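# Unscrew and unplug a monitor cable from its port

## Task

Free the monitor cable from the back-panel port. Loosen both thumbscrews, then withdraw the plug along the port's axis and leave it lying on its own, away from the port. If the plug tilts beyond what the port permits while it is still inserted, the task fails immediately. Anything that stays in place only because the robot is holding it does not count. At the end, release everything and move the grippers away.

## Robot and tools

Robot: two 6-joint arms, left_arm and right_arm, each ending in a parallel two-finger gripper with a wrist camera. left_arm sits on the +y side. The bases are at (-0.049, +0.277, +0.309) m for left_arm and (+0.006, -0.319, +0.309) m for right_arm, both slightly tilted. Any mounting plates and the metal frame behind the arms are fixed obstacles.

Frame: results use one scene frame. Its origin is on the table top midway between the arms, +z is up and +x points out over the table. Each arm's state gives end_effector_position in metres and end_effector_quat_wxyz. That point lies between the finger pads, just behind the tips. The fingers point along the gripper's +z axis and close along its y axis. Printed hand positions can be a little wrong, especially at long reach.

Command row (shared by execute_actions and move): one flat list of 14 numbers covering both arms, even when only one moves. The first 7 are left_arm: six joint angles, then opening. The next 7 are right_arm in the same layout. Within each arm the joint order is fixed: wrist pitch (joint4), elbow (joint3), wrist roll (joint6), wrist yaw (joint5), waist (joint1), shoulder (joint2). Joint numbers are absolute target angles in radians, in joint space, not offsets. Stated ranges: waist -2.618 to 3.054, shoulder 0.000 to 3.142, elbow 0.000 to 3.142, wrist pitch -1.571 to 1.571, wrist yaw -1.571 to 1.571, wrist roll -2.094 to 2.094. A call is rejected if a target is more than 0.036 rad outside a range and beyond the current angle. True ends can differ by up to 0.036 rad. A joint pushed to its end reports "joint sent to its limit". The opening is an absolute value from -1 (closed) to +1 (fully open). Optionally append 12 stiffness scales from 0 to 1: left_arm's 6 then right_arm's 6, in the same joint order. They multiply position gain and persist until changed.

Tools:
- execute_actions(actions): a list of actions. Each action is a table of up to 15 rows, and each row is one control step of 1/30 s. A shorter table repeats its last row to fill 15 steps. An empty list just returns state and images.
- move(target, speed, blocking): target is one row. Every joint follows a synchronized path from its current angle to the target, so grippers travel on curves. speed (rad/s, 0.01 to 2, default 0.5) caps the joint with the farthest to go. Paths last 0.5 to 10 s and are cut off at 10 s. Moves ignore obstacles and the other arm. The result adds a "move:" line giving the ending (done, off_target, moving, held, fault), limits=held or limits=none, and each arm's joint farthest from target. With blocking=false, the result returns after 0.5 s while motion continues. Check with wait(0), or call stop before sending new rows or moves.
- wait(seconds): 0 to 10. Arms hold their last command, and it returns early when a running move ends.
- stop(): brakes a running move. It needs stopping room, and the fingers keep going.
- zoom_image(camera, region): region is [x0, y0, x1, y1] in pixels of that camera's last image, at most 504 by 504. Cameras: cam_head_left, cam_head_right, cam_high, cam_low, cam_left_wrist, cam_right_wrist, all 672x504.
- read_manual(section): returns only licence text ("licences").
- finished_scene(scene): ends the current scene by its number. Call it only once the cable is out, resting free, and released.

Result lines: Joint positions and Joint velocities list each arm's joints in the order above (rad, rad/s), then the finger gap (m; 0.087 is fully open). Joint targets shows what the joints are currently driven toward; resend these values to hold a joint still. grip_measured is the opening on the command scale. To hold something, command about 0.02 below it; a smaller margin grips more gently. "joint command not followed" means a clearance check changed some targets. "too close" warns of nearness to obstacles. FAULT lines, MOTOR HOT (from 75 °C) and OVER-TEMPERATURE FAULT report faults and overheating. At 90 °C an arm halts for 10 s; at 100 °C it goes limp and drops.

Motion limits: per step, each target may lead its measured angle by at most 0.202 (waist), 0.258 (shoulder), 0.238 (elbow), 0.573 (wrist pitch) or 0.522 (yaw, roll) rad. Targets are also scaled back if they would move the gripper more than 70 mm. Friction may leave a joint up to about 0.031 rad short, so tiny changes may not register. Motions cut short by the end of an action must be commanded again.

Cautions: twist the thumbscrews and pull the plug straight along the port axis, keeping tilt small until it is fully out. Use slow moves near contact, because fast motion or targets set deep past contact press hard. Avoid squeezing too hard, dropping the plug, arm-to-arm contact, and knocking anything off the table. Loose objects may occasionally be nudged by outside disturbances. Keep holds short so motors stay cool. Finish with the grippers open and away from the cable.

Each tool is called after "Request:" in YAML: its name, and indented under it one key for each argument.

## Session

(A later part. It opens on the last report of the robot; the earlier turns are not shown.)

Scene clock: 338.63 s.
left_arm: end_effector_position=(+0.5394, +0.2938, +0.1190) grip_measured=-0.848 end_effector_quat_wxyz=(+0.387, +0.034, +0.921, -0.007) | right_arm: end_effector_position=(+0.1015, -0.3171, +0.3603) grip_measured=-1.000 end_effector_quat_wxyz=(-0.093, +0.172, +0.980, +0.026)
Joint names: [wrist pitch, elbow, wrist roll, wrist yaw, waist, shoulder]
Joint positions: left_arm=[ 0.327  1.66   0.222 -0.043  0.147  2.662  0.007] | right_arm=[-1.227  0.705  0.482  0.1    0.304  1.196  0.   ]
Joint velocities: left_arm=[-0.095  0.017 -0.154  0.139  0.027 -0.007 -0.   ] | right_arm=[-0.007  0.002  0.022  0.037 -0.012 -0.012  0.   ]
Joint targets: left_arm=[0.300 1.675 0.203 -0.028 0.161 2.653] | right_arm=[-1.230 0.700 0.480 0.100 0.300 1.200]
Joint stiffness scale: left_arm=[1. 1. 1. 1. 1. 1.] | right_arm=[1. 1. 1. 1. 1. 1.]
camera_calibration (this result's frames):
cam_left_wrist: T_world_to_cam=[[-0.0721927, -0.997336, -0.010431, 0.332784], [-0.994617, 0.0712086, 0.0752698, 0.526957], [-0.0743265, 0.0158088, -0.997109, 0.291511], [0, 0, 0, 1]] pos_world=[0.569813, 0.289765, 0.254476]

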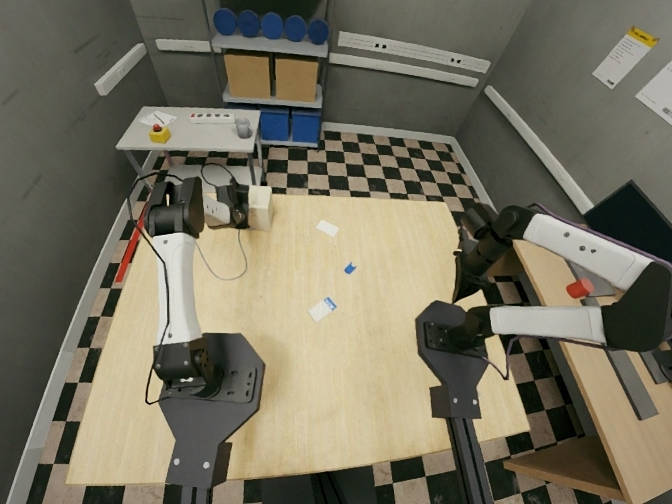

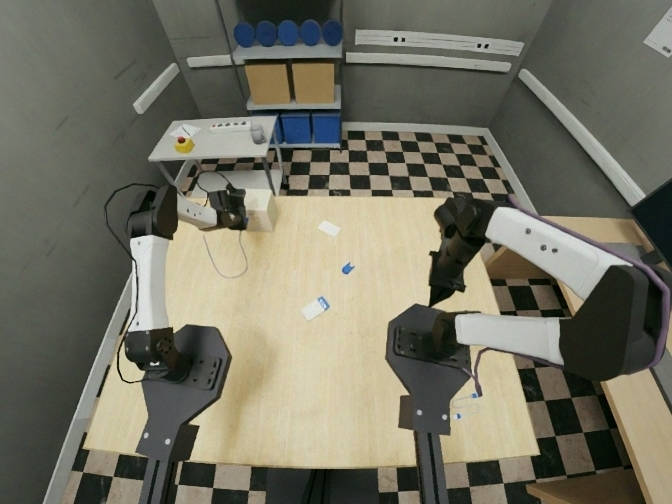

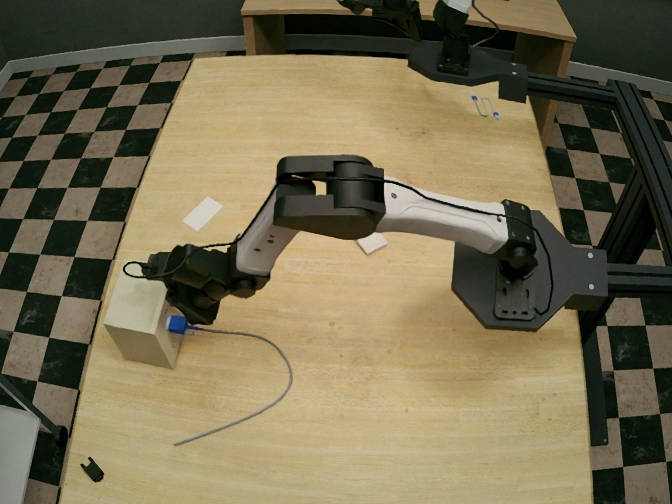

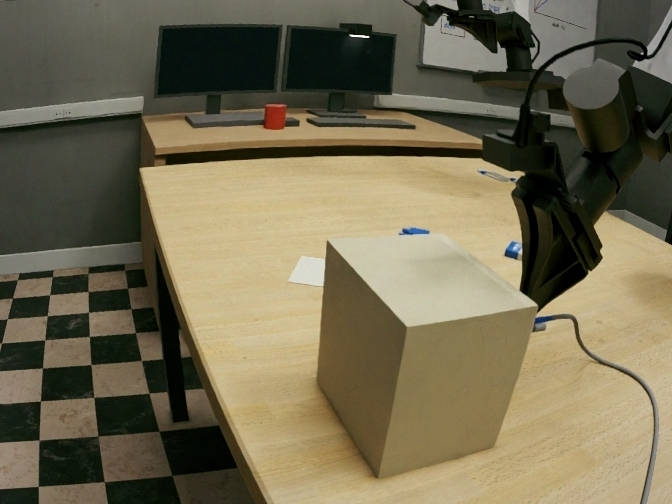

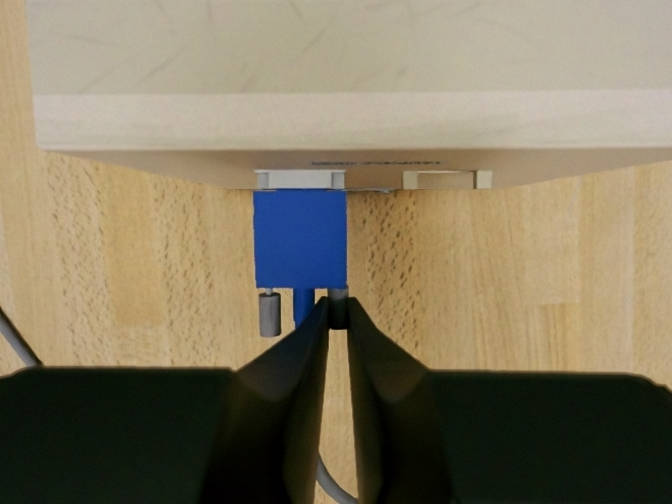

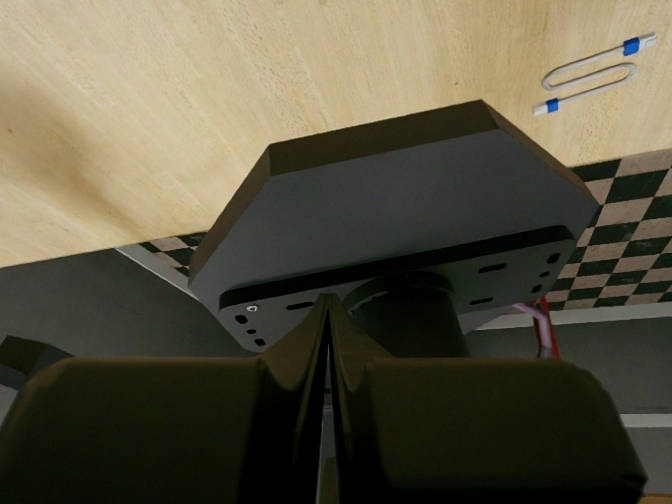

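Progressing (411). Repeat.

Request:
execute_actions:
  actions:
    - [[0.3,1.675,0.203,-0.028,0.161,2.653,-0.8,-1.23,0.7,0.48,0.1,0.3,1.2,-1],[0.318,1.675,0.21,-0.03,0.161,2.66,-0.77,-1.23,0.7,0.48,0.1,0.3,1.2,-1],[0.335,1.66,0.225,-0.055,0.15,2.672,-0.77,-1.23,0.7,0.48,0.1,0.3,1.2,-1],[0.342,1.65,0.242,-0.087,0.139,2.68,-0.77,-1.23,0.7,0.48,0.1,0.3,1.2,-1],[0.35,1.64,0.256,-0.112,0.13,2.681,-0.77,-1.23,0.7,0.48,0.1,0.3,1.2,-1],[0.358,1.636,0.269,-0.137,0.122,2.683,-0.77,-1.23,0.7,0.48,0.1,0.3,1.2,-1],[0.365,1.634,0.283,-0.162,0.113,2.685,-0.77,-1.23,0.7,0.48,0.1,0.3,1.2,-1],[0.374,1.632,0.297,-0.187,0.105,2.688,-0.77,-1.23,0.7,0.48,0.1,0.3,1.2,-1],[0.383,1.63,0.312,-0.211,0.097,2.691,-0.77,-1.23,0.7,0.48,0.1,0.3,1.2,-1],[0.392,1.629,0.328,-0.235,0.089,2.695,-0.77,-1.23,0.7,0.48,0.1,0.3,1.2,-1],[0.402,1.629,0.344,-0.26,0.081,2.699,-0.77,-1.23,0.7,0.48,0.1,0.3,1.2,-1],[0.412,1.629,0.36,-0.284,0.073,2.703,-0.77,-1.23,0.7,0.48,0.1,0.3,1.2,-1],[0.422,1.645,0.376,-0.308,0.066,2.708,-0.77,-1.23,0.7,0.48,0.1,0.3,1.2,-1],[0.433,1.662,0.393,-0.332,0.058,2.714,-0.77,-1.23,0.7,0.48,0.1,0.3,1.2,-1],[0.444,1.663,0.41,-0.356,0.051,2.719,-0.77,-1.23,0.7,0.48,0.1,0.3,1.2,-1]]
    - [[0.455,1.665,0.428,-0.379,0.043,2.726,-0.77,-1.23,0.7,0.48,0.1,0.3,1.2,-1],[0.467,1.666,0.447,-0.402,0.036,2.733,-0.77,-1.23,0.7,0.48,0.1,0.3,1.2,-1],[0.479,1.669,0.466,-0.425,0.029,2.74,-0.77,-1.23,0.7,0.48,0.1,0.3,1.2,-1],[0.492,1.671,0.485,-0.448,0.022,2.747,-0.77,-1.23,0.7,0.48,0.1,0.3,1.2,-1],[0.505,1.674,0.505,-0.47,0.016,2.755,-0.77,-1.23,0.7,0.48,0.1,0.3,1.2,-1],[0.519,1.678,0.525,-0.492,0.009,2.763,-0.77,-1.23,0.7,0.48,0.1,0.3,1.2,-1],[0.533,1.682,0.546,-0.514,0.002,2.772,-0.77,-1.23,0.7,0.48,0.1,0.3,1.2,-1],[0.547,1.686,0.567,-0.536,-0.004,2.781,-0.77,-1.23,0.7,0.48,0.1,0.3,1.2,-1],[0.561,1.691,0.588,-0.557,-0.01,2.79,-0.77,-1.23,0.7,0.48,0.1,0.3,1.2,-1],[0.576,1.696,0.61,-0.577,-0.016,2.8,-0.77,-1.23,0.7,0.48,0.1,0.3,1.2,-1],[0.592,1.701,0.632,-0.598,-0.022,2.811,-0.77,-1.23,0.7,0.48,0.1,0.3,1.2,-1],[0.608,1.707,0.655,-0.619,-0.028,2.822,-0.77,-1.23,0.7,0.48,0.1,0.3,1.2,-1],[0.624,1.714,0.678,-0.639,-0.034,2.833,-0.77,-1.23,0.7,0.48,0.1,0.3,1.2,-1],[0.641,1.721,0.702,-0.659,-0.04,2.845,-0.77,-1.23,0.7,0.48,0.1,0.3,1.2,-1],[0.657,1.728,0.722,-0.678,-0.046,2.857,-0.77,-1.23,0.7,0.48,0.1,0.3,1.2,-1]]
    - [[0.66,1.736,0.726,-0.685,-0.052,2.87,-0.77,-1.23,0.7,0.48,0.1,0.3,1.2,-1],[0.66,1.744,0.726,-0.685,-0.052,2.882,-0.77,-1.23,0.7,0.48,0.1,0.3,1.2,-1],[0.66,1.744,0.726,-0.685,-0.052,2.882,-0.77,-1.23,0.7,0.48,0.1,0.3,1.2,-1],[0.66,1.744,0.726,-0.685,-0.052,2.882,-0.77,-1.23,0.7,0.48,0.1,0.3,1.2,-1],[0.66,1.744,0.726,-0.685,-0.052,2.882,-0.77,-1.23,0.7,0.48,0.1,0.3,1.2,-1],[0.66,1.744,0.726,-0.685,-0.052,2.882,-0.8,-1.23,0.7,0.48,0.1,0.3,1.2,-1],[0.66,1.744,0.726,-0.685,-0.052,2.882,-0.83,-1.23,0.7,0.48,0.1,0.3,1.2,-1],[0.66,1.744,0.726,-0.685,-0.052,2.882,-0.86,-1.23,0.7,0.48,0.1,0.3,1.2,-1],[0.66,1.744,0.726,-0.685,-0.052,2.882,-0.9,-1.23,0.7,0.48,0.1,0.3,1.2,-1],[0.657,1.73,0.726,-0.685,-0.05,2.868,-0.9,-1.23,0.7,0.48,0.1,0.3,1.2,-1],[0.635,1.71,0.71,-0.67,-0.044,2.853,-0.9,-1.23,0.7,0.48,0.1,0.3,1.2,-1],[0.615,1.71,0.69,-0.65,-0.04,2.853,-0.9,-1.23,0.7,0.48,0.1,0.3,1.2,-1],[0.598,1.71,0.668,-0.627,-0.035,2.852,-0.9,-1.23,0.7,0.48,0.1,0.3,1.2,-1],[0.582,1.702,0.645,-0.608,-0.029,2.839,-0.9,-1.23,0.7,0.48,0.1,0.3,1.2,-1],[0.566,1.694,0.622,-0.588,-0.024,2.826,-0.9,-1.23,0.7,0.48,0.1,0.3,1.2,-1]]
    - [[0.551,1.687,0.6,-0.567,-0.018,2.814,-0.9,-1.23,0.7,0.48,0.1,0.3,1.2,-1],[0.536,1.68,0.578,-0.547,-0.012,2.802,-0.9,-1.23,0.7,0.48,0.1,0.3,1.2,-1],[0.521,1.674,0.557,-0.526,-0.006,2.791,-0.9,-1.23,0.7,0.48,0.1,0.3,1.2,-1],[0.506,1.667,0.536,-0.505,0.001,2.78,-0.9,-1.23,0.7,0.48,0.1,0.3,1.2,-1],[0.492,1.662,0.515,-0.484,0.007,2.77,-0.9,-1.23,0.7,0.48,0.1,0.3,1.2,-1],[0.478,1.657,0.495,-0.463,0.0135,2.76,-0.9,-1.23,0.7,0.48,0.1,0.3,1.2,-1],[0.465,1.652,0.475,-0.441,0.02,2.751,-0.9,-1.23,0.7,0.48,0.1,0.3,1.2,-1],[0.452,1.647,0.456,-0.419,0.027,2.742,-0.9,-1.23,0.7,0.48,0.1,0.3,1.2,-1],[0.439,1.644,0.437,-0.397,0.034,2.733,-0.9,-1.23,0.7,0.48,0.1,0.3,1.2,-1],[0.427,1.64,0.418,-0.375,0.041,2.725,-0.9,-1.23,0.7,0.48,0.1,0.3,1.2,-1],[0.415,1.637,0.4,-0.352,0.048,2.717,-0.9,-1.23,0.7,0.48,0.1,0.3,1.2,-1],[0.404,1.635,0.383,-0.329,0.055,2.71,-0.9,-1.23,0.7,0.48,0.1,0.3,1.2,-1],[0.393,1.632,0.365,-0.307,0.062,2.703,-0.9,-1.23,0.7,0.48,0.1,0.3,1.2,-1],[0.383,1.631,0.348,-0.283,0.07,2.696,-0.9,-1.23,0.7,0.48,0.1,0.3,1.2,-1],[0.372,1.629,0.332,-0.26,0.078,2.69,-0.9,-1.23,0.7,0.48,0.1,0.3,1.2,-1]]
    - [[0.363,1.628,0.316,-0.236,0.086,2.685,-0.9,-1.23,0.7,0.48,0.1,0.3,1.2,-1],[0.354,1.628,0.301,-0.212,0.093,2.68,-0.9,-1.23,0.7,0.48,0.1,0.3,1.2,-1],[0.345,1.628,0.286,-0.188,0.101,2.675,-0.9,-1.23,0.7,0.48,0.1,0.3,1.2,-1],[0.336,1.645,0.27,-0.164,0.109,2.671,-0.9,-1.23,0.7,0.48,0.1,0.3,1.2,-1],[0.328,1.662,0.256,-0.14,0.118,2.667,-0.9,-1.23,0.7,0.48,0.1,0.3,1.2,-1],[0.32,1.663,0.243,-0.115,0.126,2.664,-0.9,-1.23,0.7,0.48,0.1,0.3,1.2,-1],[0.312,1.665,0.23,-0.09,0.135,2.661,-0.9,-1.23,0.7,0.48,0.1,0.3,1.2,-1],[0.305,1.667,0.217,-0.065,0.143,2.659,-0.9,-1.23,0.7,0.48,0.1,0.3,1.2,-1],[0.3,1.669,0.206,-0.04,0.152,2.657,-0.9,-1.23,0.7,0.48,0.1,0.3,1.2,-1],[0.3,1.672,0.203,-0.028,0.161,2.655,-0.9,-1.23,0.7,0.48,0.1,0.3,1.2,-1],[0.3,1.675,0.203,-0.028,0.161,2.653,-0.9,-1.23,0.7,0.48,0.1,0.3,1.2,-1]]

Scene clock: 344.03 s.
left_arm: end_effector_position=(+0.5394, +0.2938, +0.1190) grip_measured=-0.848 end_effector_quat_wxyz=(+0.387, +0.034, +0.921, -0.007) | right_arm: end_effector_position=(+0.1015, -0.3171, +0.3603) grip_measured=-1.000 end_effector_quat_wxyz=(-0.093, +0.172, +0.980, +0.026)
Joint names: [wrist pitch, elbow, wrist roll, wrist yaw, waist, shoulder]
Joint positions: left_arm=[ 0.328  1.66   0.222 -0.044  0.147  2.662  0.007] | right_arm=[-1.227  0.705  0.482  0.1    0.304  1.196  0.   ]
Joint velocities: left_arm=[-0.051  0.027 -0.125  0.081  0.032  0.007  0.   ] | right_arm=[ 0.037  0.002 -0.066  0.037  0.002 -0.002  0.   ]
Joint targets: left_arm=[0.300 1.675 0.203 -0.028 0.161 2.653] | right_arm=[-1.230 0.700 0.480 0.100 0.300 1.200]
Joint stiffness scale: left_arm=[1. 1. 1. 1. 1. 1.] | right_arm=[1. 1. 1. 1. 1. 1.]
camera_calibration (this result's frames):
cam_left_wrist: T_world_to_cam=[[-0.071857, -0.997357, -0.0107397, 0.332732], [-0.994665, 0.0708556, 0.0749793, 0.52718], [-0.0740201, 0.0160701, -0.997127, 0.291324], [0, 0, 0, 1]] pos_world=[0.56984, 0.289817, 0.254533]

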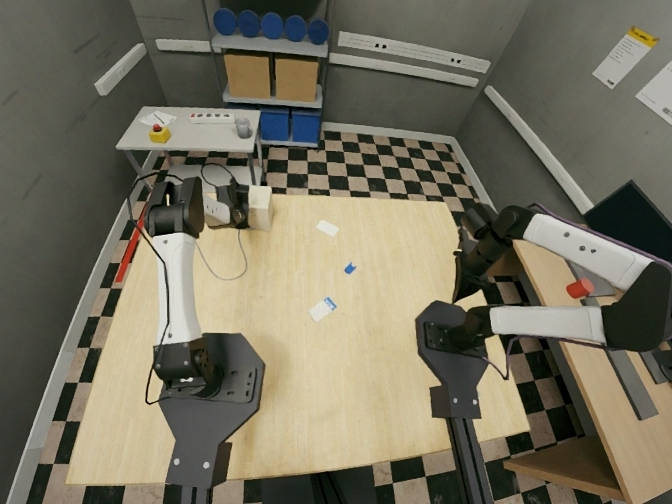

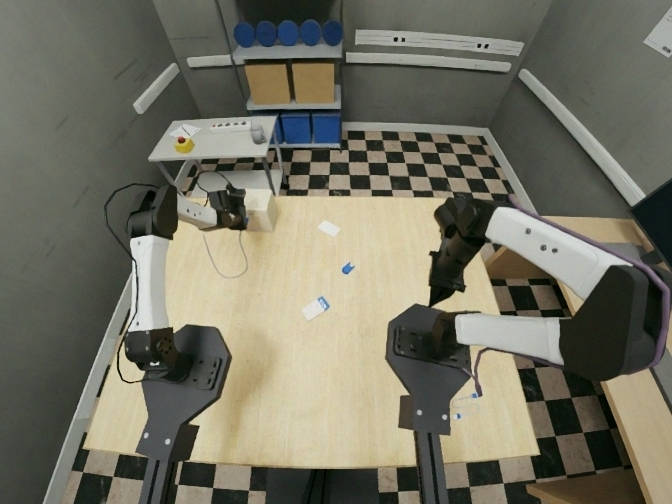

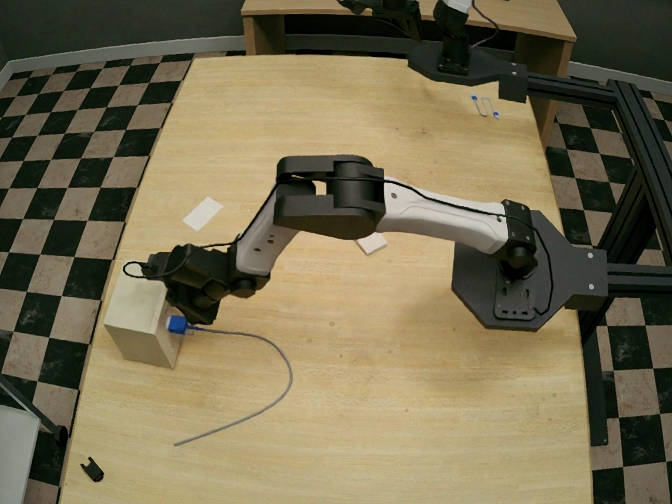

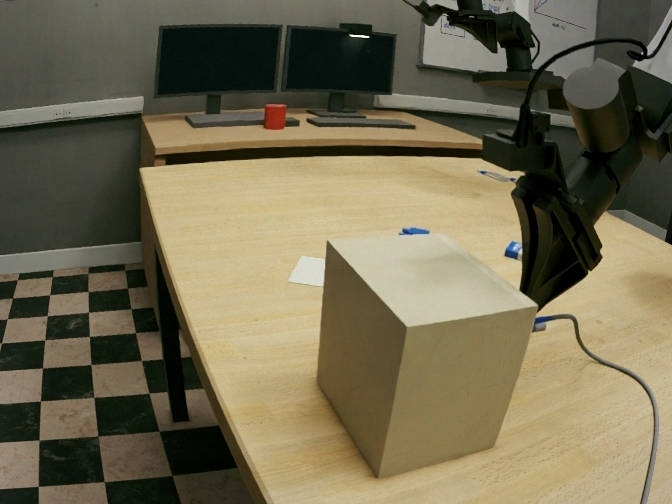

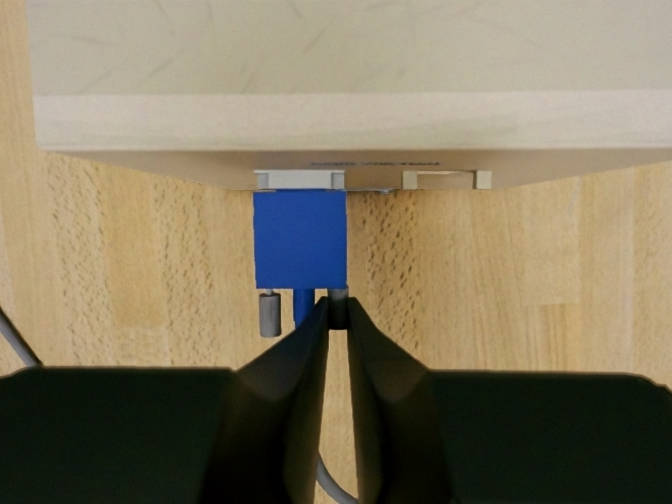

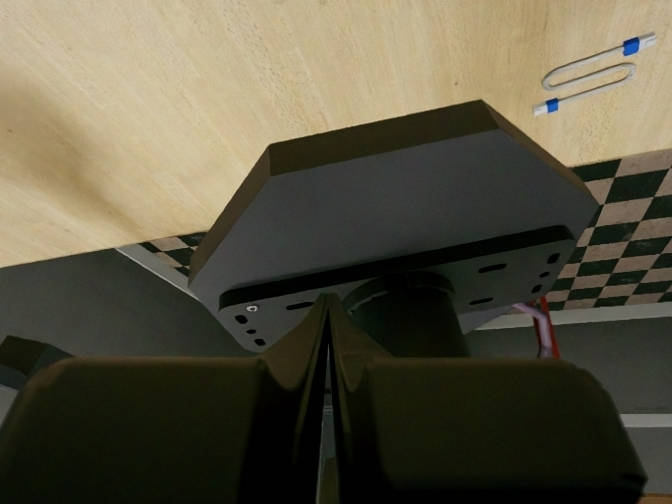

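Request:
execute_actions:
  actions:
    - [[0.3,1.675,0.203,-0.028,0.161,2.653,-0.8,-1.23,0.7,0.48,0.1,0.3,1.2,-1],[0.318,1.675,0.21,-0.03,0.161,2.66,-0.77,-1.23,0.7,0.48,0.1,0.3,1.2,-1],[0.335,1.66,0.225,-0.055,0.15,2.672,-0.77,-1.23,0.7,0.48,0.1,0.3,1.2,-1],[0.342,1.65,0.242,-0.087,0.139,2.68,-0.77,-1.23,0.7,0.48,0.1,0.3,1.2,-1],[0.35,1.64,0.256,-0.112,0.13,2.681,-0.77,-1.23,0.7,0.48,0.1,0.3,1.2,-1],[0.358,1.636,0.269,-0.137,0.122,2.683,-0.77,-1.23,0.7,0.48,0.1,0.3,1.2,-1],[0.365,1.634,0.283,-0.162,0.113,2.685,-0.77,-1.23,0.7,0.48,0.1,0.3,1.2,-1],[0.374,1.632,0.297,-0.187,0.105,2.688,-0.77,-1.23,0.7,0.48,0.1,0.3,1.2,-1],[0.383,1.63,0.312,-0.211,0.097,2.691,-0.77,-1.23,0.7,0.48,0.1,0.3,1.2,-1],[0.392,1.629,0.328,-0.235,0.089,2.695,-0.77,-1.23,0.7,0.48,0.1,0.3,1.2,-1],[0.402,1.629,0.344,-0.26,0.081,2.699,-0.77,-1.23,0.7,0.48,0.1,0.3,1.2,-1],[0.412,1.629,0.36,-0.284,0.073,2.703,-0.77,-1.23,0.7,0.48,0.1,0.3,1.2,-1],[0.422,1.645,0.376,-0.308,0.066,2.708,-0.77,-1.23,0.7,0.48,0.1,0.3,1.2,-1],[0.433,1.662,0.393,-0.332,0.058,2.714,-0.77,-1.23,0.7,0.48,0.1,0.3,1.2,-1],[0.444,1.663,0.41,-0.356,0.051,2.719,-0.77,-1.23,0.7,0.48,0.1,0.3,1.2,-1]]
    - [[0.455,1.665,0.428,-0.379,0.043,2.726,-0.77,-1.23,0.7,0.48,0.1,0.3,1.2,-1],[0.467,1.666,0.447,-0.402,0.036,2.733,-0.77,-1.23,0.7,0.48,0.1,0.3,1.2,-1],[0.479,1.669,0.466,-0.425,0.029,2.74,-0.77,-1.23,0.7,0.48,0.1,0.3,1.2,-1],[0.492,1.671,0.485,-0.448,0.022,2.747,-0.77,-1.23,0.7,0.48,0.1,0.3,1.2,-1],[0.505,1.674,0.505,-0.47,0.016,2.755,-0.77,-1.23,0.7,0.48,0.1,0.3,1.2,-1],[0.519,1.678,0.525,-0.492,0.009,2.763,-0.77,-1.23,0.7,0.48,0.1,0.3,1.2,-1],[0.533,1.682,0.546,-0.514,0.002,2.772,-0.77,-1.23,0.7,0.48,0.1,0.3,1.2,-1],[0.547,1.686,0.567,-0.536,-0.004,2.781,-0.77,-1.23,0.7,0.48,0.1,0.3,1.2,-1],[0.561,1.691,0.588,-0.557,-0.01,2.79,-0.77,-1.23,0.7,0.48,0.1,0.3,1.2,-1],[0.576,1.696,0.61,-0.577,-0.016,2.8,-0.77,-1.23,0.7,0.48,0.1,0.3,1.2,-1],[0.592,1.701,0.632,-0.598,-0.022,2.811,-0.77,-1.23,0.7,0.48,0.1,0.3,1.2,-1],[0.608,1.707,0.655,-0.619,-0.028,2.822,-0.77,-1.23,0.7,0.48,0.1,0.3,1.2,-1],[0.624,1.714,0.678,-0.639,-0.034,2.833,-0.77,-1.23,0.7,0.48,0.1,0.3,1.2,-1],[0.641,1.721,0.702,-0.659,-0.04,2.845,-0.77,-1.23,0.7,0.48,0.1,0.3,1.2,-1],[0.657,1.728,0.722,-0.678,-0.046,2.857,-0.77,-1.23,0.7,0.48,0.1,0.3,1.2,-1]]
    - [[0.66,1.736,0.726,-0.685,-0.052,2.87,-0.77,-1.23,0.7,0.48,0.1,0.3,1.2,-1],[0.66,1.744,0.726,-0.685,-0.052,2.882,-0.77,-1.23,0.7,0.48,0.1,0.3,1.2,-1],[0.66,1.744,0.726,-0.685,-0.052,2.882,-0.77,-1.23,0.7,0.48,0.1,0.3,1.2,-1],[0.66,1.744,0.726,-0.685,-0.052,2.882,-0.77,-1.23,0.7,0.48,0.1,0.3,1.2,-1],[0.66,1.744,0.726,-0.685,-0.052,2.882,-0.77,-1.23,0.7,0.48,0.1,0.3,1.2,-1],[0.66,1.744,0.726,-0.685,-0.052,2.882,-0.8,-1.23,0.7,0.48,0.1,0.3,1.2,-1],[0.66,1.744,0.726,-0.685,-0.052,2.882,-0.83,-1.23,0.7,0.48,0.1,0.3,1.2,-1],[0.66,1.744,0.726,-0.685,-0.052,2.882,-0.86,-1.23,0.7,0.48,0.1,0.3,1.2,-1],[0.66,1.744,0.726,-0.685,-0.052,2.882,-0.9,-1.23,0.7,0.48,0.1,0.3,1.2,-1],[0.657,1.73,0.726,-0.685,-0.05,2.868,-0.9,-1.23,0.7,0.48,0.1,0.3,1.2,-1],[0.635,1.71,0.71,-0.67,-0.044,2.853,-0.9,-1.23,0.7,0.48,0.1,0.3,1.2,-1],[0.615,1.71,0.69,-0.65,-0.04,2.853,-0.9,-1.23,0.7,0.48,0.1,0.3,1.2,-1],[0.598,1.71,0.668,-0.627,-0.035,2.852,-0.9,-1.23,0.7,0.48,0.1,0.3,1.2,-1],[0.582,1.702,0.645,-0.608,-0.029,2.839,-0.9,-1.23,0.7,0.48,0.1,0.3,1.2,-1],[0.566,1.694,0.622,-0.588,-0.024,2.826,-0.9,-1.23,0.7,0.48,0.1,0.3,1.2,-1]]
    - [[0.551,1.687,0.6,-0.567,-0.018,2.814,-0.9,-1.23,0.7,0.48,0.1,0.3,1.2,-1],[0.536,1.68,0.578,-0.547,-0.012,2.802,-0.9,-1.23,0.7,0.48,0.1,0.3,1.2,-1],[0.521,1.674,0.557,-0.526,-0.006,2.791,-0.9,-1.23,0.7,0.48,0.1,0.3,1.2,-1],[0.506,1.667,0.536,-0.505,0.001,2.78,-0.9,-1.23,0.7,0.48,0.1,0.3,1.2,-1],[0.492,1.662,0.515,-0.484,0.007,2.77,-0.9,-1.23,0.7,0.48,0.1,0.3,1.2,-1],[0.478,1.657,0.495,-0.463,0.0135,2.76,-0.9,-1.23,0.7,0.48,0.1,0.3,1.2,-1],[0.465,1.652,0.475,-0.441,0.02,2.751,-0.9,-1.23,0.7,0.48,0.1,0.3,1.2,-1],[0.452,1.647,0.456,-0.419,0.027,2.742,-0.9,-1.23,0.7,0.48,0.1,0.3,1.2,-1],[0.439,1.644,0.437,-0.397,0.034,2.733,-0.9,-1.23,0.7,0.48,0.1,0.3,1.2,-1],[0.427,1.64,0.418,-0.375,0.041,2.725,-0.9,-1.23,0.7,0.48,0.1,0.3,1.2,-1],[0.415,1.637,0.4,-0.352,0.048,2.717,-0.9,-1.23,0.7,0.48,0.1,0.3,1.2,-1],[0.404,1.635,0.383,-0.329,0.055,2.71,-0.9,-1.23,0.7,0.48,0.1,0.3,1.2,-1],[0.393,1.632,0.365,-0.307,0.062,2.703,-0.9,-1.23,0.7,0.48,0.1,0.3,1.2,-1],[0.383,1.631,0.348,-0.283,0.07,2.696,-0.9,-1.23,0.7,0.48,0.1,0.3,1.2,-1],[0.372,1.629,0.332,-0.26,0.078,2.69,-0.9,-1.23,0.7,0.48,0.1,0.3,1.2,-1]]
    - [[0.363,1.628,0.316,-0.236,0.086,2.685,-0.9,-1.23,0.7,0.48,0.1,0.3,1.2,-1],[0.354,1.628,0.301,-0.212,0.093,2.68,-0.9,-1.23,0.7,0.48,0.1,0.3,1.2,-1],[0.345,1.628,0.286,-0.188,0.101,2.675,-0.9,-1.23,0.7,0.48,0.1,0.3,1.2,-1],[0.336,1.645,0.27,-0.164,0.109,2.671,-0.9,-1.23,0.7,0.48,0.1,0.3,1.2,-1],[0.328,1.662,0.256,-0.14,0.118,2.667,-0.9,-1.23,0.7,0.48,0.1,0.3,1.2,-1],[0.32,1.663,0.243,-0.115,0.126,2.664,-0.9,-1.23,0.7,0.48,0.1,0.3,1.2,-1],[0.312,1.665,0.23,-0.09,0.135,2.661,-0.9,-1.23,0.7,0.48,0.1,0.3,1.2,-1],[0.305,1.667,0.217,-0.065,0.143,2.659,-0.9,-1.23,0.7,0.48,0.1,0.3,1.2,-1],[0.3,1.669,0.206,-0.04,0.152,2.657,-0.9,-1.23,0.7,0.48,0.1,0.3,1.2,-1],[0.3,1.672,0.203,-0.028,0.161,2.655,-0.9,-1.23,0.7,0.48,0.1,0.3,1.2,-1],[0.3,1.675,0.203,-0.028,0.161,2.653,-0.9,-1.23,0.7,0.48,0.1,0.3,1.2,-1]]
    - [[0.3,1.675,0.203,-0.028,0.161,2.653,-0.8,-1.23,0.7,0.48,0.1,0.3,1.2,-1],[0.318,1.675,0.21,-0.03,0.161,2.66,-0.77,-1.23,0.7,0.48,0.1,0.3,1.2,-1],[0.335,1.66,0.225,-0.055,0.15,2.672,-0.77,-1.23,0.7,0.48,0.1,0.3,1.2,-1],[0.342,1.65,0.242,-0.087,0.139,2.68,-0.77,-1.23,0.7,0.48,0.1,0.3,1.2,-1],[0.35,1.64,0.256,-0.112,0.13,2.681,-0.77,-1.23,0.7,0.48,0.1,0.3,1.2,-1],[0.358,1.636,0.269,-0.137,0.122,2.683,-0.77,-1.23,0.7,0.48,0.1,0.3,1.2,-1],[0.365,1.634,0.283,-0.162,0.113,2.685,-0.77,-1.23,0.7,0.48,0.1,0.3,1.2,-1],[0.374,1.632,0.297,-0.187,0.105,2.688,-0.77,-1.23,0.7,0.48,0.1,0.3,1.2,-1],[0.383,1.63,0.312,-0.211,0.097,2.691,-0.77,-1.23,0.7,0.48,0.1,0.3,1.2,-1],[0.392,1.629,0.328,-0.235,0.089,2.695,-0.77,-1.23,0.7,0.48,0.1,0.3,1.2,-1],[0.402,1.629,0.344,-0.26,0.081,2.699,-0.77,-1.23,0.7,0.48,0.1,0.3,1.2,-1],[0.412,1.629,0.36,-0.284,0.073,2.703,-0.77,-1.23,0.7,0.48,0.1,0.3,1.2,-1],[0.422,1.645,0.376,-0.308,0.066,2.708,-0.77,-1.23,0.7,0.48,0.1,0.3,1.2,-1],[0.433,1.662,0.393,-0.332,0.058,2.714,-0.77,-1.23,0.7,0.48,0.1,0.3,1.2,-1],[0.444,1.663,0.41,-0.356,0.051,2.719,-0.77,-1.23,0.7,0.48,0.1,0.3,1.2,-1]]
    - [[0.455,1.665,0.428,-0.379,0.043,2.726,-0.77,-1.23,0.7,0.48,0.1,0.3,1.2,-1],[0.467,1.666,0.447,-0.402,0.036,2.733,-0.77,-1.23,0.7,0.48,0.1,0.3,1.2,-1],[0.479,1.669,0.466,-0.425,0.029,2.74,-0.77,-1.23,0.7,0.48,0.1,0.3,1.2,-1],[0.492,1.671,0.485,-0.448,0.022,2.747,-0.77,-1.23,0.7,0.48,0.1,0.3,1.2,-1],[0.505,1.674,0.505,-0.47,0.016,2.755,-0.77,-1.23,0.7,0.48,0.1,0.3,1.2,-1],[0.519,1.678,0.525,-0.492,0.009,2.763,-0.77,-1.23,0.7,0.48,0.1,0.3,1.2,-1],[0.533,1.682,0.546,-0.514,0.002,2.772,-0.77,-1.23,0.7,0.48,0.1,0.3,1.2,-1],[0.547,1.686,0.567,-0.536,-0.004,2.781,-0.77,-1.23,0.7,0.48,0.1,0.3,1.2,-1],[0.561,1.691,0.588,-0.557,-0.01,2.79,-0.77,-1.23,0.7,0.48,0.1,0.3,1.2,-1],[0.576,1.696,0.61,-0.577,-0.016,2.8,-0.77,-1.23,0.7,0.48,0.1,0.3,1.2,-1],[0.592,1.701,0.632,-0.598,-0.022,2.811,-0.77,-1.23,0.7,0.48,0.1,0.3,1.2,-1],[0.608,1.707,0.655,-0.619,-0.028,2.822,-0.77,-1.23,0.7,0.48,0.1,0.3,1.2,-1],[0.624,1.714,0.678,-0.639,-0.034,2.833,-0.77,-1.23,0.7,0.48,0.1,0.3,1.2,-1],[0.641,1.721,0.702,-0.659,-0.04,2.845,-0.77,-1.23,0.7,0.48,0.1,0.3,1.2,-1],[0.657,1.728,0.722,-0.678,-0.046,2.857,-0.77,-1.23,0.7,0.48,0.1,0.3,1.2,-1]]
    - [[0.66,1.736,0.726,-0.685,-0.052,2.87,-0.77,-1.23,0.7,0.48,0.1,0.3,1.2,-1],[0.66,1.744,0.726,-0.685,-0.052,2.882,-0.77,-1.23,0.7,0.48,0.1,0.3,1.2,-1],[0.66,1.744,0.726,-0.685,-0.052,2.882,-0.77,-1.23,0.7,0.48,0.1,0.3,1.2,-1],[0.66,1.744,0.726,-0.685,-0.052,2.882,-0.77,-1.23,0.7,0.48,0.1,0.3,1.2,-1],[0.66,1.744,0.726,-0.685,-0.052,2.882,-0.77,-1.23,0.7,0.48,0.1,0.3,1.2,-1],[0.66,1.744,0.726,-0.685,-0.052,2.882,-0.8,-1.23,0.7,0.48,0.1,0.3,1.2,-1],[0.66,1.744,0.726,-0.685,-0.052,2.882,-0.83,-1.23,0.7,0.48,0.1,0.3,1.2,-1],[0.66,1.744,0.726,-0.685,-0.052,2.882,-0.86,-1.23,0.7,0.48,0.1,0.3,1.2,-1],[0.66,1.744,0.726,-0.685,-0.052,2.882,-0.9,-1.23,0.7,0.48,0.1,0.3,1.2,-1],[0.657,1.73,0.726,-0.685,-0.05,2.868,-0.9,-1.23,0.7,0.48,0.1,0.3,1.2,-1],[0.635,1.71,0.71,-0.67,-0.044,2.853,-0.9,-1.23,0.7,0.48,0.1,0.3,1.2,-1],[0.615,1.71,0.69,-0.65,-0.04,2.853,-0.9,-1.23,0.7,0.48,0.1,0.3,1.2,-1],[0.598,1.71,0.668,-0.627,-0.035,2.852,-0.9,-1.23,0.7,0.48,0.1,0.3,1.2,-1],[0.582,1.702,0.645,-0.608,-0.029,2.839,-0.9,-1.23,0.7,0.48,0.1,0.3,1.2,-1],[0.566,1.694,0.622,-0.588,-0.024,2.826,-0.9,-1.23,0.7,0.48,0.1,0.3,1.2,-1]]
    - [[0.551,1.687,0.6,-0.567,-0.018,2.814,-0.9,-1.23,0.7,0.48,0.1,0.3,1.2,-1],[0.536,1.68,0.578,-0.547,-0.012,2.802,-0.9,-1.23,0.7,0.48,0.1,0.3,1.2,-1],[0.521,1.674,0.557,-0.526,-0.006,2.791,-0.9,-1.23,0.7,0.48,0.1,0.3,1.2,-1],[0.506,1.667,0.536,-0.505,0.001,2.78,-0.9,-1.23,0.7,0.48,0.1,0.3,1.2,-1],[0.492,1.662,0.515,-0.484,0.007,2.77,-0.9,-1.23,0.7,0.48,0.1,0.3,1.2,-1],[0.478,1.657,0.495,-0.463,0.0135,2.76,-0.9,-1.23,0.7,0.48,0.1,0.3,1.2,-1],[0.465,1.652,0.475,-0.441,0.02,2.751,-0.9,-1.23,0.7,0.48,0.1,0.3,1.2,-1],[0.452,1.647,0.456,-0.419,0.027,2.742,-0.9,-1.23,0.7,0.48,0.1,0.3,1.2,-1],[0.439,1.644,0.437,-0.397,0.034,2.733,-0.9,-1.23,0.7,0.48,0.1,0.3,1.2,-1],[0.427,1.64,0.418,-0.375,0.041,2.725,-0.9,-1.23,0.7,0.48,0.1,0.3,1.2,-1],[0.415,1.637,0.4,-0.352,0.048,2.717,-0.9,-1.23,0.7,0.48,0.1,0.3,1.2,-1],[0.404,1.635,0.383,-0.329,0.055,2.71,-0.9,-1.23,0.7,0.48,0.1,0.3,1.2,-1],[0.393,1.632,0.365,-0.307,0.062,2.703,-0.9,-1.23,0.7,0.48,0.1,0.3,1.2,-1],[0.383,1.631,0.348,-0.283,0.07,2.696,-0.9,-1.23,0.7,0.48,0.1,0.3,1.2,-1],[0.372,1.629,0.332,-0.26,0.078,2.69,-0.9,-1.23,0.7,0.48,0.1,0.3,1.2,-1]]
    - [[0.363,1.628,0.316,-0.236,0.086,2.685,-0.9,-1.23,0.7,0.48,0.1,0.3,1.2,-1],[0.354,1.628,0.301,-0.212,0.093,2.68,-0.9,-1.23,0.7,0.48,0.1,0.3,1.2,-1],[0.345,1.628,0.286,-0.188,0.101,2.675,-0.9,-1.23,0.7,0.48,0.1,0.3,1.2,-1],[0.336,1.645,0.27,-0.164,0.109,2.671,-0.9,-1.23,0.7,0.48,0.1,0.3,1.2,-1],[0.328,1.662,0.256,-0.14,0.118,2.667,-0.9,-1.23,0.7,0.48,0.1,0.3,1.2,-1],[0.32,1.663,0.243,-0.115,0.126,2.664,-0.9,-1.23,0.7,0.48,0.1,0.3,1.2,-1],[0.312,1.665,0.23,-0.09,0.135,2.661,-0.9,-1.23,0.7,0.48,0.1,0.3,1.2,-1],[0.305,1.667,0.217,-0.065,0.143,2.659,-0.9,-1.23,0.7,0.48,0.1,0.3,1.2,-1],[0.3,1.669,0.206,-0.04,0.152,2.657,-0.9,-1.23,0.7,0.48,0.1,0.3,1.2,-1],[0.3,1.672,0.203,-0.028,0.161,2.655,-0.9,-1.23,0.7,0.48,0.1,0.3,1.2,-1],[0.3,1.675,0.203,-0.028,0.161,2.653,-0.9,-1.23,0.7,0.48,0.1,0.3,1.2,-1]]

Request:
zoom_image:
  camera: "cam_left_wrist"
  region: [220,150,440,370]

Scene clock: 354.40 s.
left_arm: end_effector_position=(+0.5394, +0.2938, +0.1190) grip_measured=-0.848 end_effector_quat_wxyz=(+0.387, +0.034, +0.921, -0.007) | right_arm: end_effector_position=(+0.1015, -0.3171, +0.3603) grip_measured=-1.000 end_effector_quat_wxyz=(-0.093, +0.172, +0.980, +0.026)
Joint names: [wrist pitch, elbow, wrist roll, wrist yaw, waist, shoulder]
Joint positions: left_arm=[ 0.328  1.66   0.222 -0.043  0.147  2.662  0.007] | right_arm=[-1.227  0.705  0.482  0.1    0.304  1.196  0.   ]
Joint velocities: left_arm=[-0.007  0.017 -0.183  0.139  0.002 -0.007  0.001] | right_arm=[-0.007  0.007 -0.037 -0.125  0.002  0.002  0.   ]
Joint targets: left_arm=[0.300 1.675 0.203 -0.028 0.161 2.653] | right_arm=[-1.230 0.700 0.480 0.100 0.300 1.200]
Joint stiffness scale: left_arm=[1. 1. 1. 1. 1. 1.] | right_arm=[1. 1. 1. 1. 1. 1.]
camera_calibration (this result's frames):
cam_left_wrist: T_world_to_cam=[[-0.0721224, -0.997341, -0.0104795, 0.332774], [-0.99465, 0.0711409, 0.0748983, 0.527111], [-0.0739536, 0.0158253, -0.997136, 0.29137], [0, 0, 0, 1]] pos_world=[0.569839, 0.289779, 0.254543]

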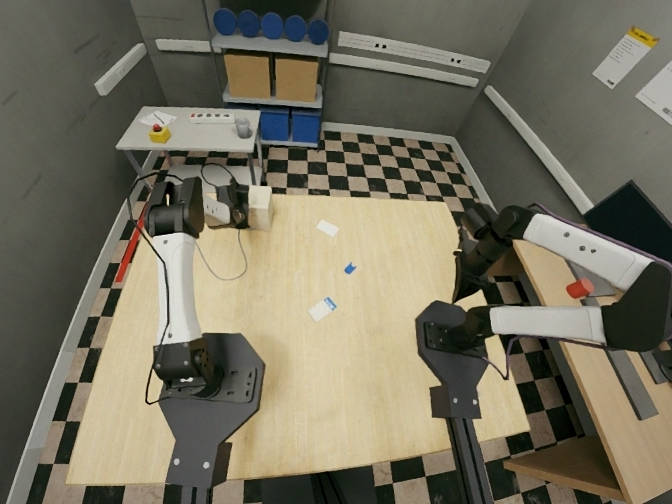

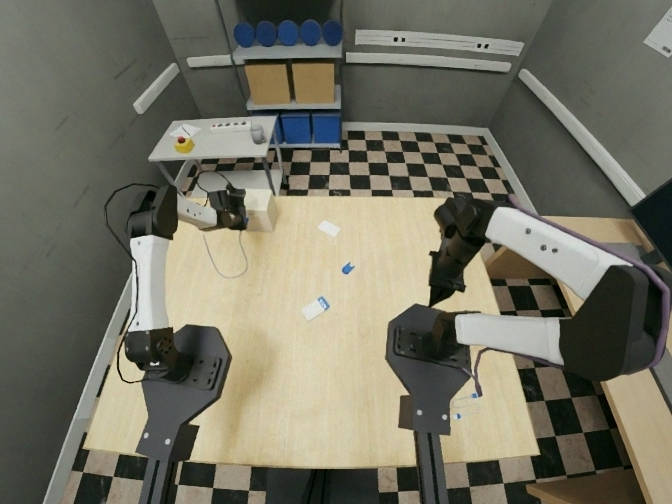

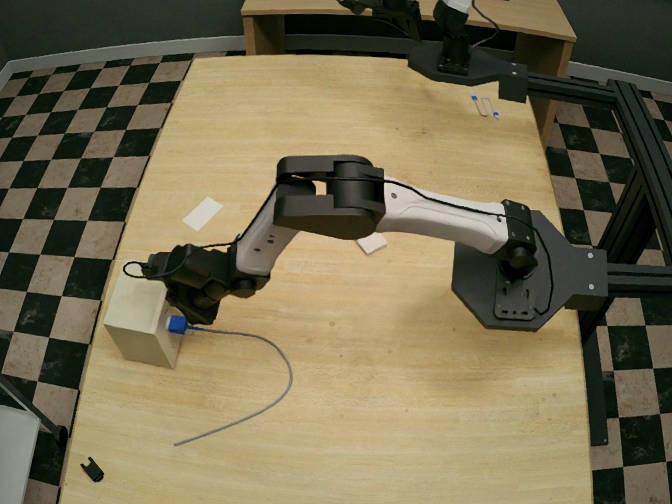

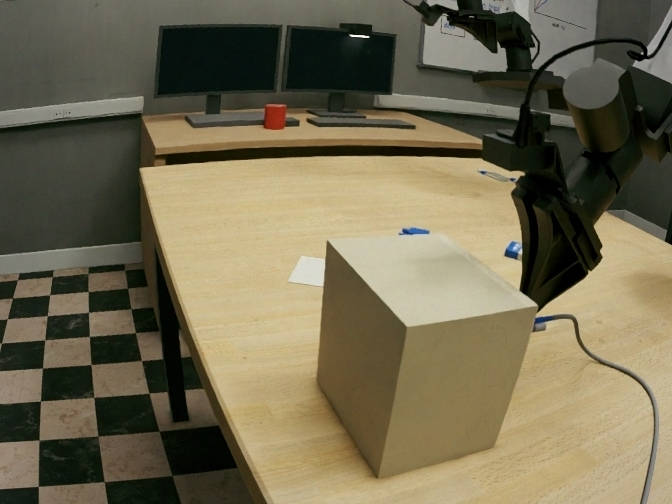

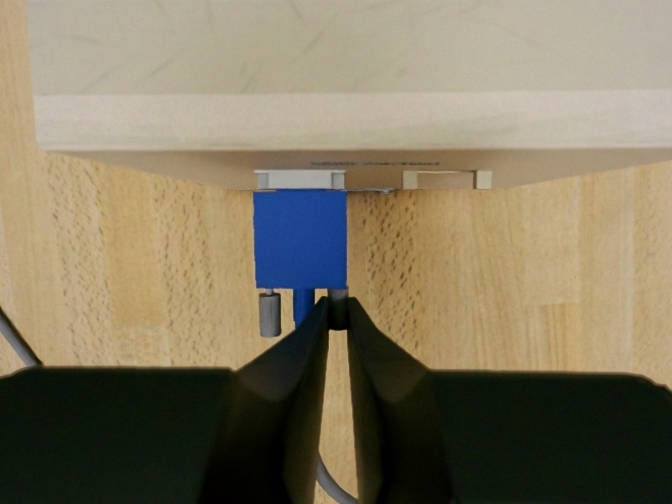

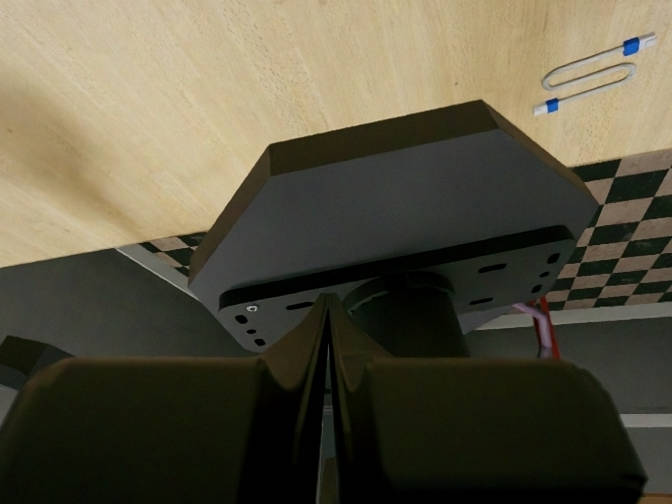

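Region (220, 150, 440, 370) of cam_left_wrist's 672x504 image, scaled by 2.291, with more detail than that image has.

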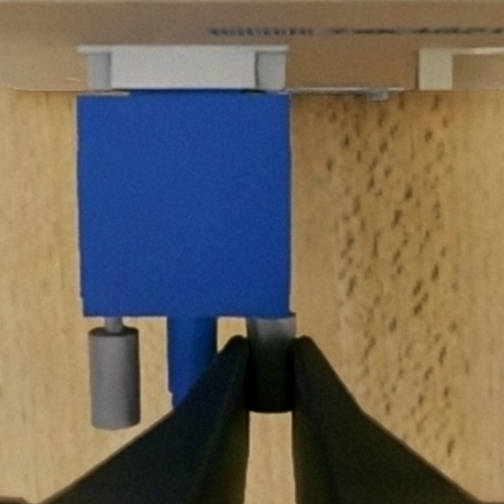

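Request:
execute_actions:
  actions: []

Scene clock: 356.73 s.
left_arm: end_effector_position=(+0.5395, +0.2932, +0.1192) grip_measured=-0.848 end_effector_quat_wxyz=(+0.387, +0.029, +0.922, -0.012) | right_arm: end_effector_position=(+0.1015, -0.3171, +0.3603) grip_measured=-1.000 end_effector_quat_wxyz=(-0.093, +0.172, +0.980, +0.026)
Joint names: [wrist pitch, elbow, wrist roll, wrist yaw, waist, shoulder]
Joint positions: left_arm=[ 0.324  1.661  0.21  -0.036  0.149  2.661  0.007] | right_arm=[-1.227  0.705  0.482  0.1    0.304  1.196  0.   ]
Joint velocities: left_arm=[ 0.066 -0.002  0.007 -0.051  0.007 -0.007 -0.001] | right_arm=[-0.051  0.007  0.007 -0.037 -0.017  0.012  0.   ]
Joint targets: left_arm=[0.300 1.675 0.203 -0.028 0.161 2.653] | right_arm=[-1.230 0.700 0.480 0.100 0.300 1.200]
Joint stiffness scale: left_arm=[1. 1. 1. 1. 1. 1.] | right_arm=[1. 1. 1. 1. 1. 1.]
camera_calibration (this result's frames):
cam_left_wrist: T_world_to_cam=[[-0.0678543, -0.997691, 0.00293569, 0.328362], [-0.994867, 0.067883, 0.0750373, 0.528208], [-0.0750634, 0.00217098, -0.997176, 0.296202], [0, 0, 0, 1]] pos_world=[0.570012, 0.291104, 0.254767]

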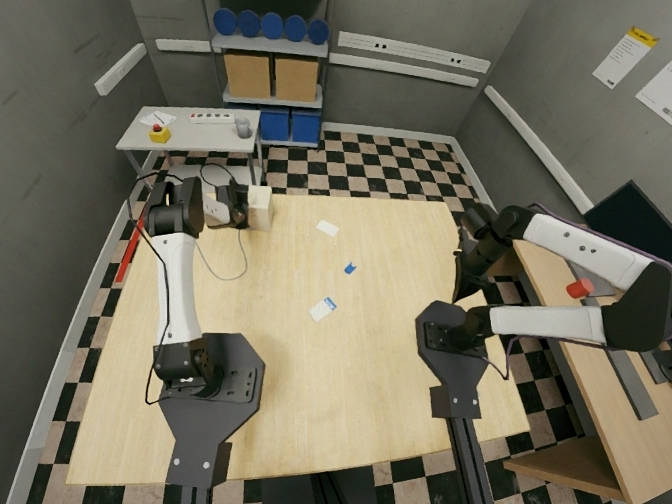

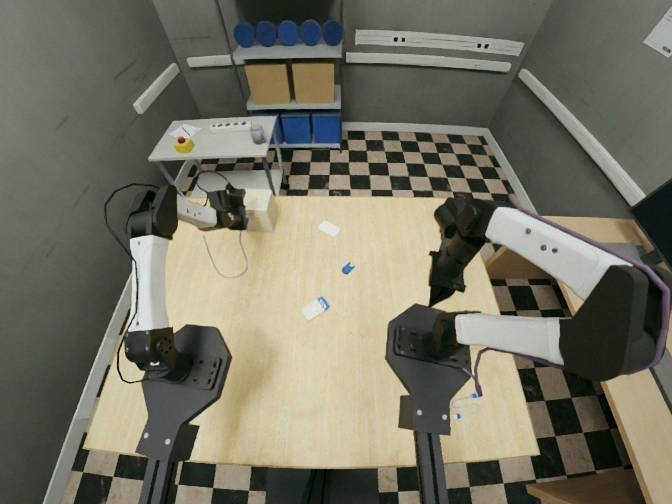

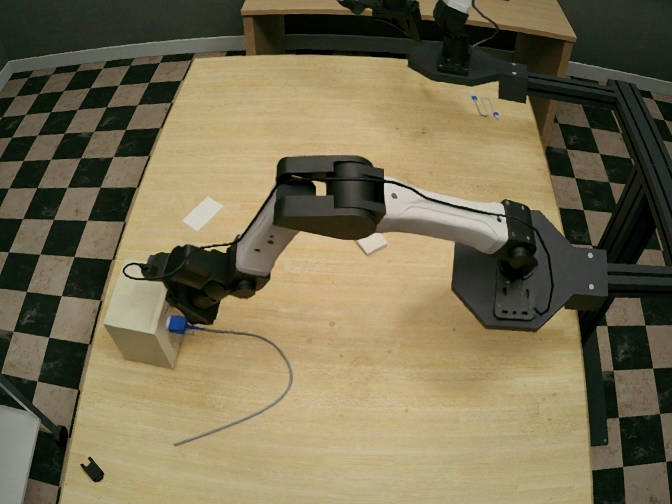

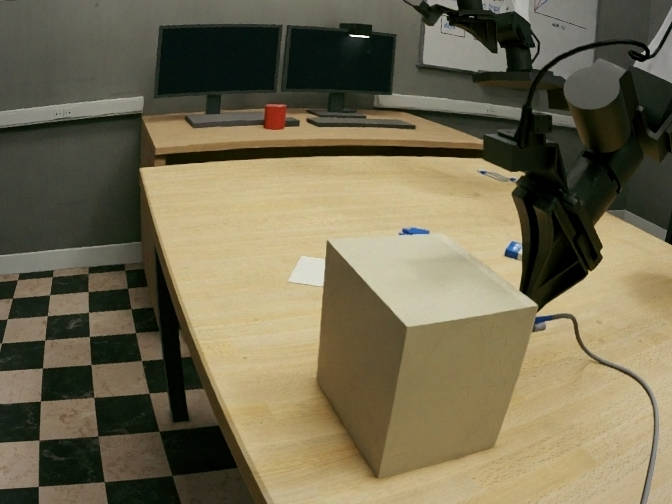

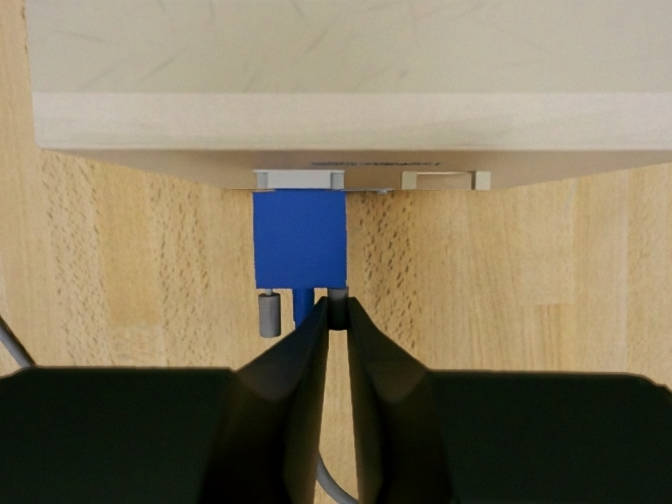

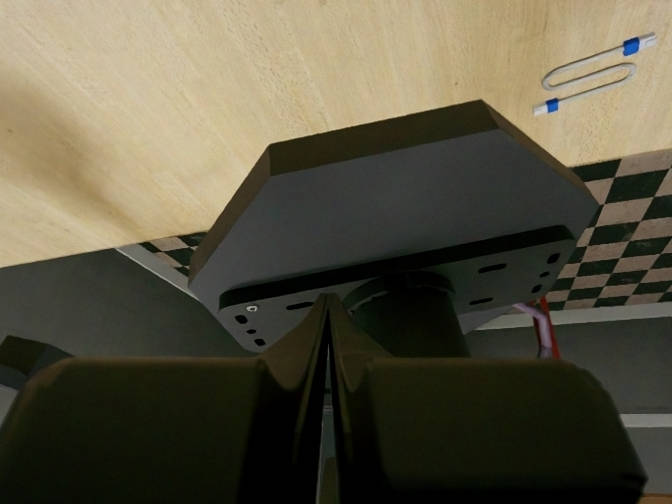

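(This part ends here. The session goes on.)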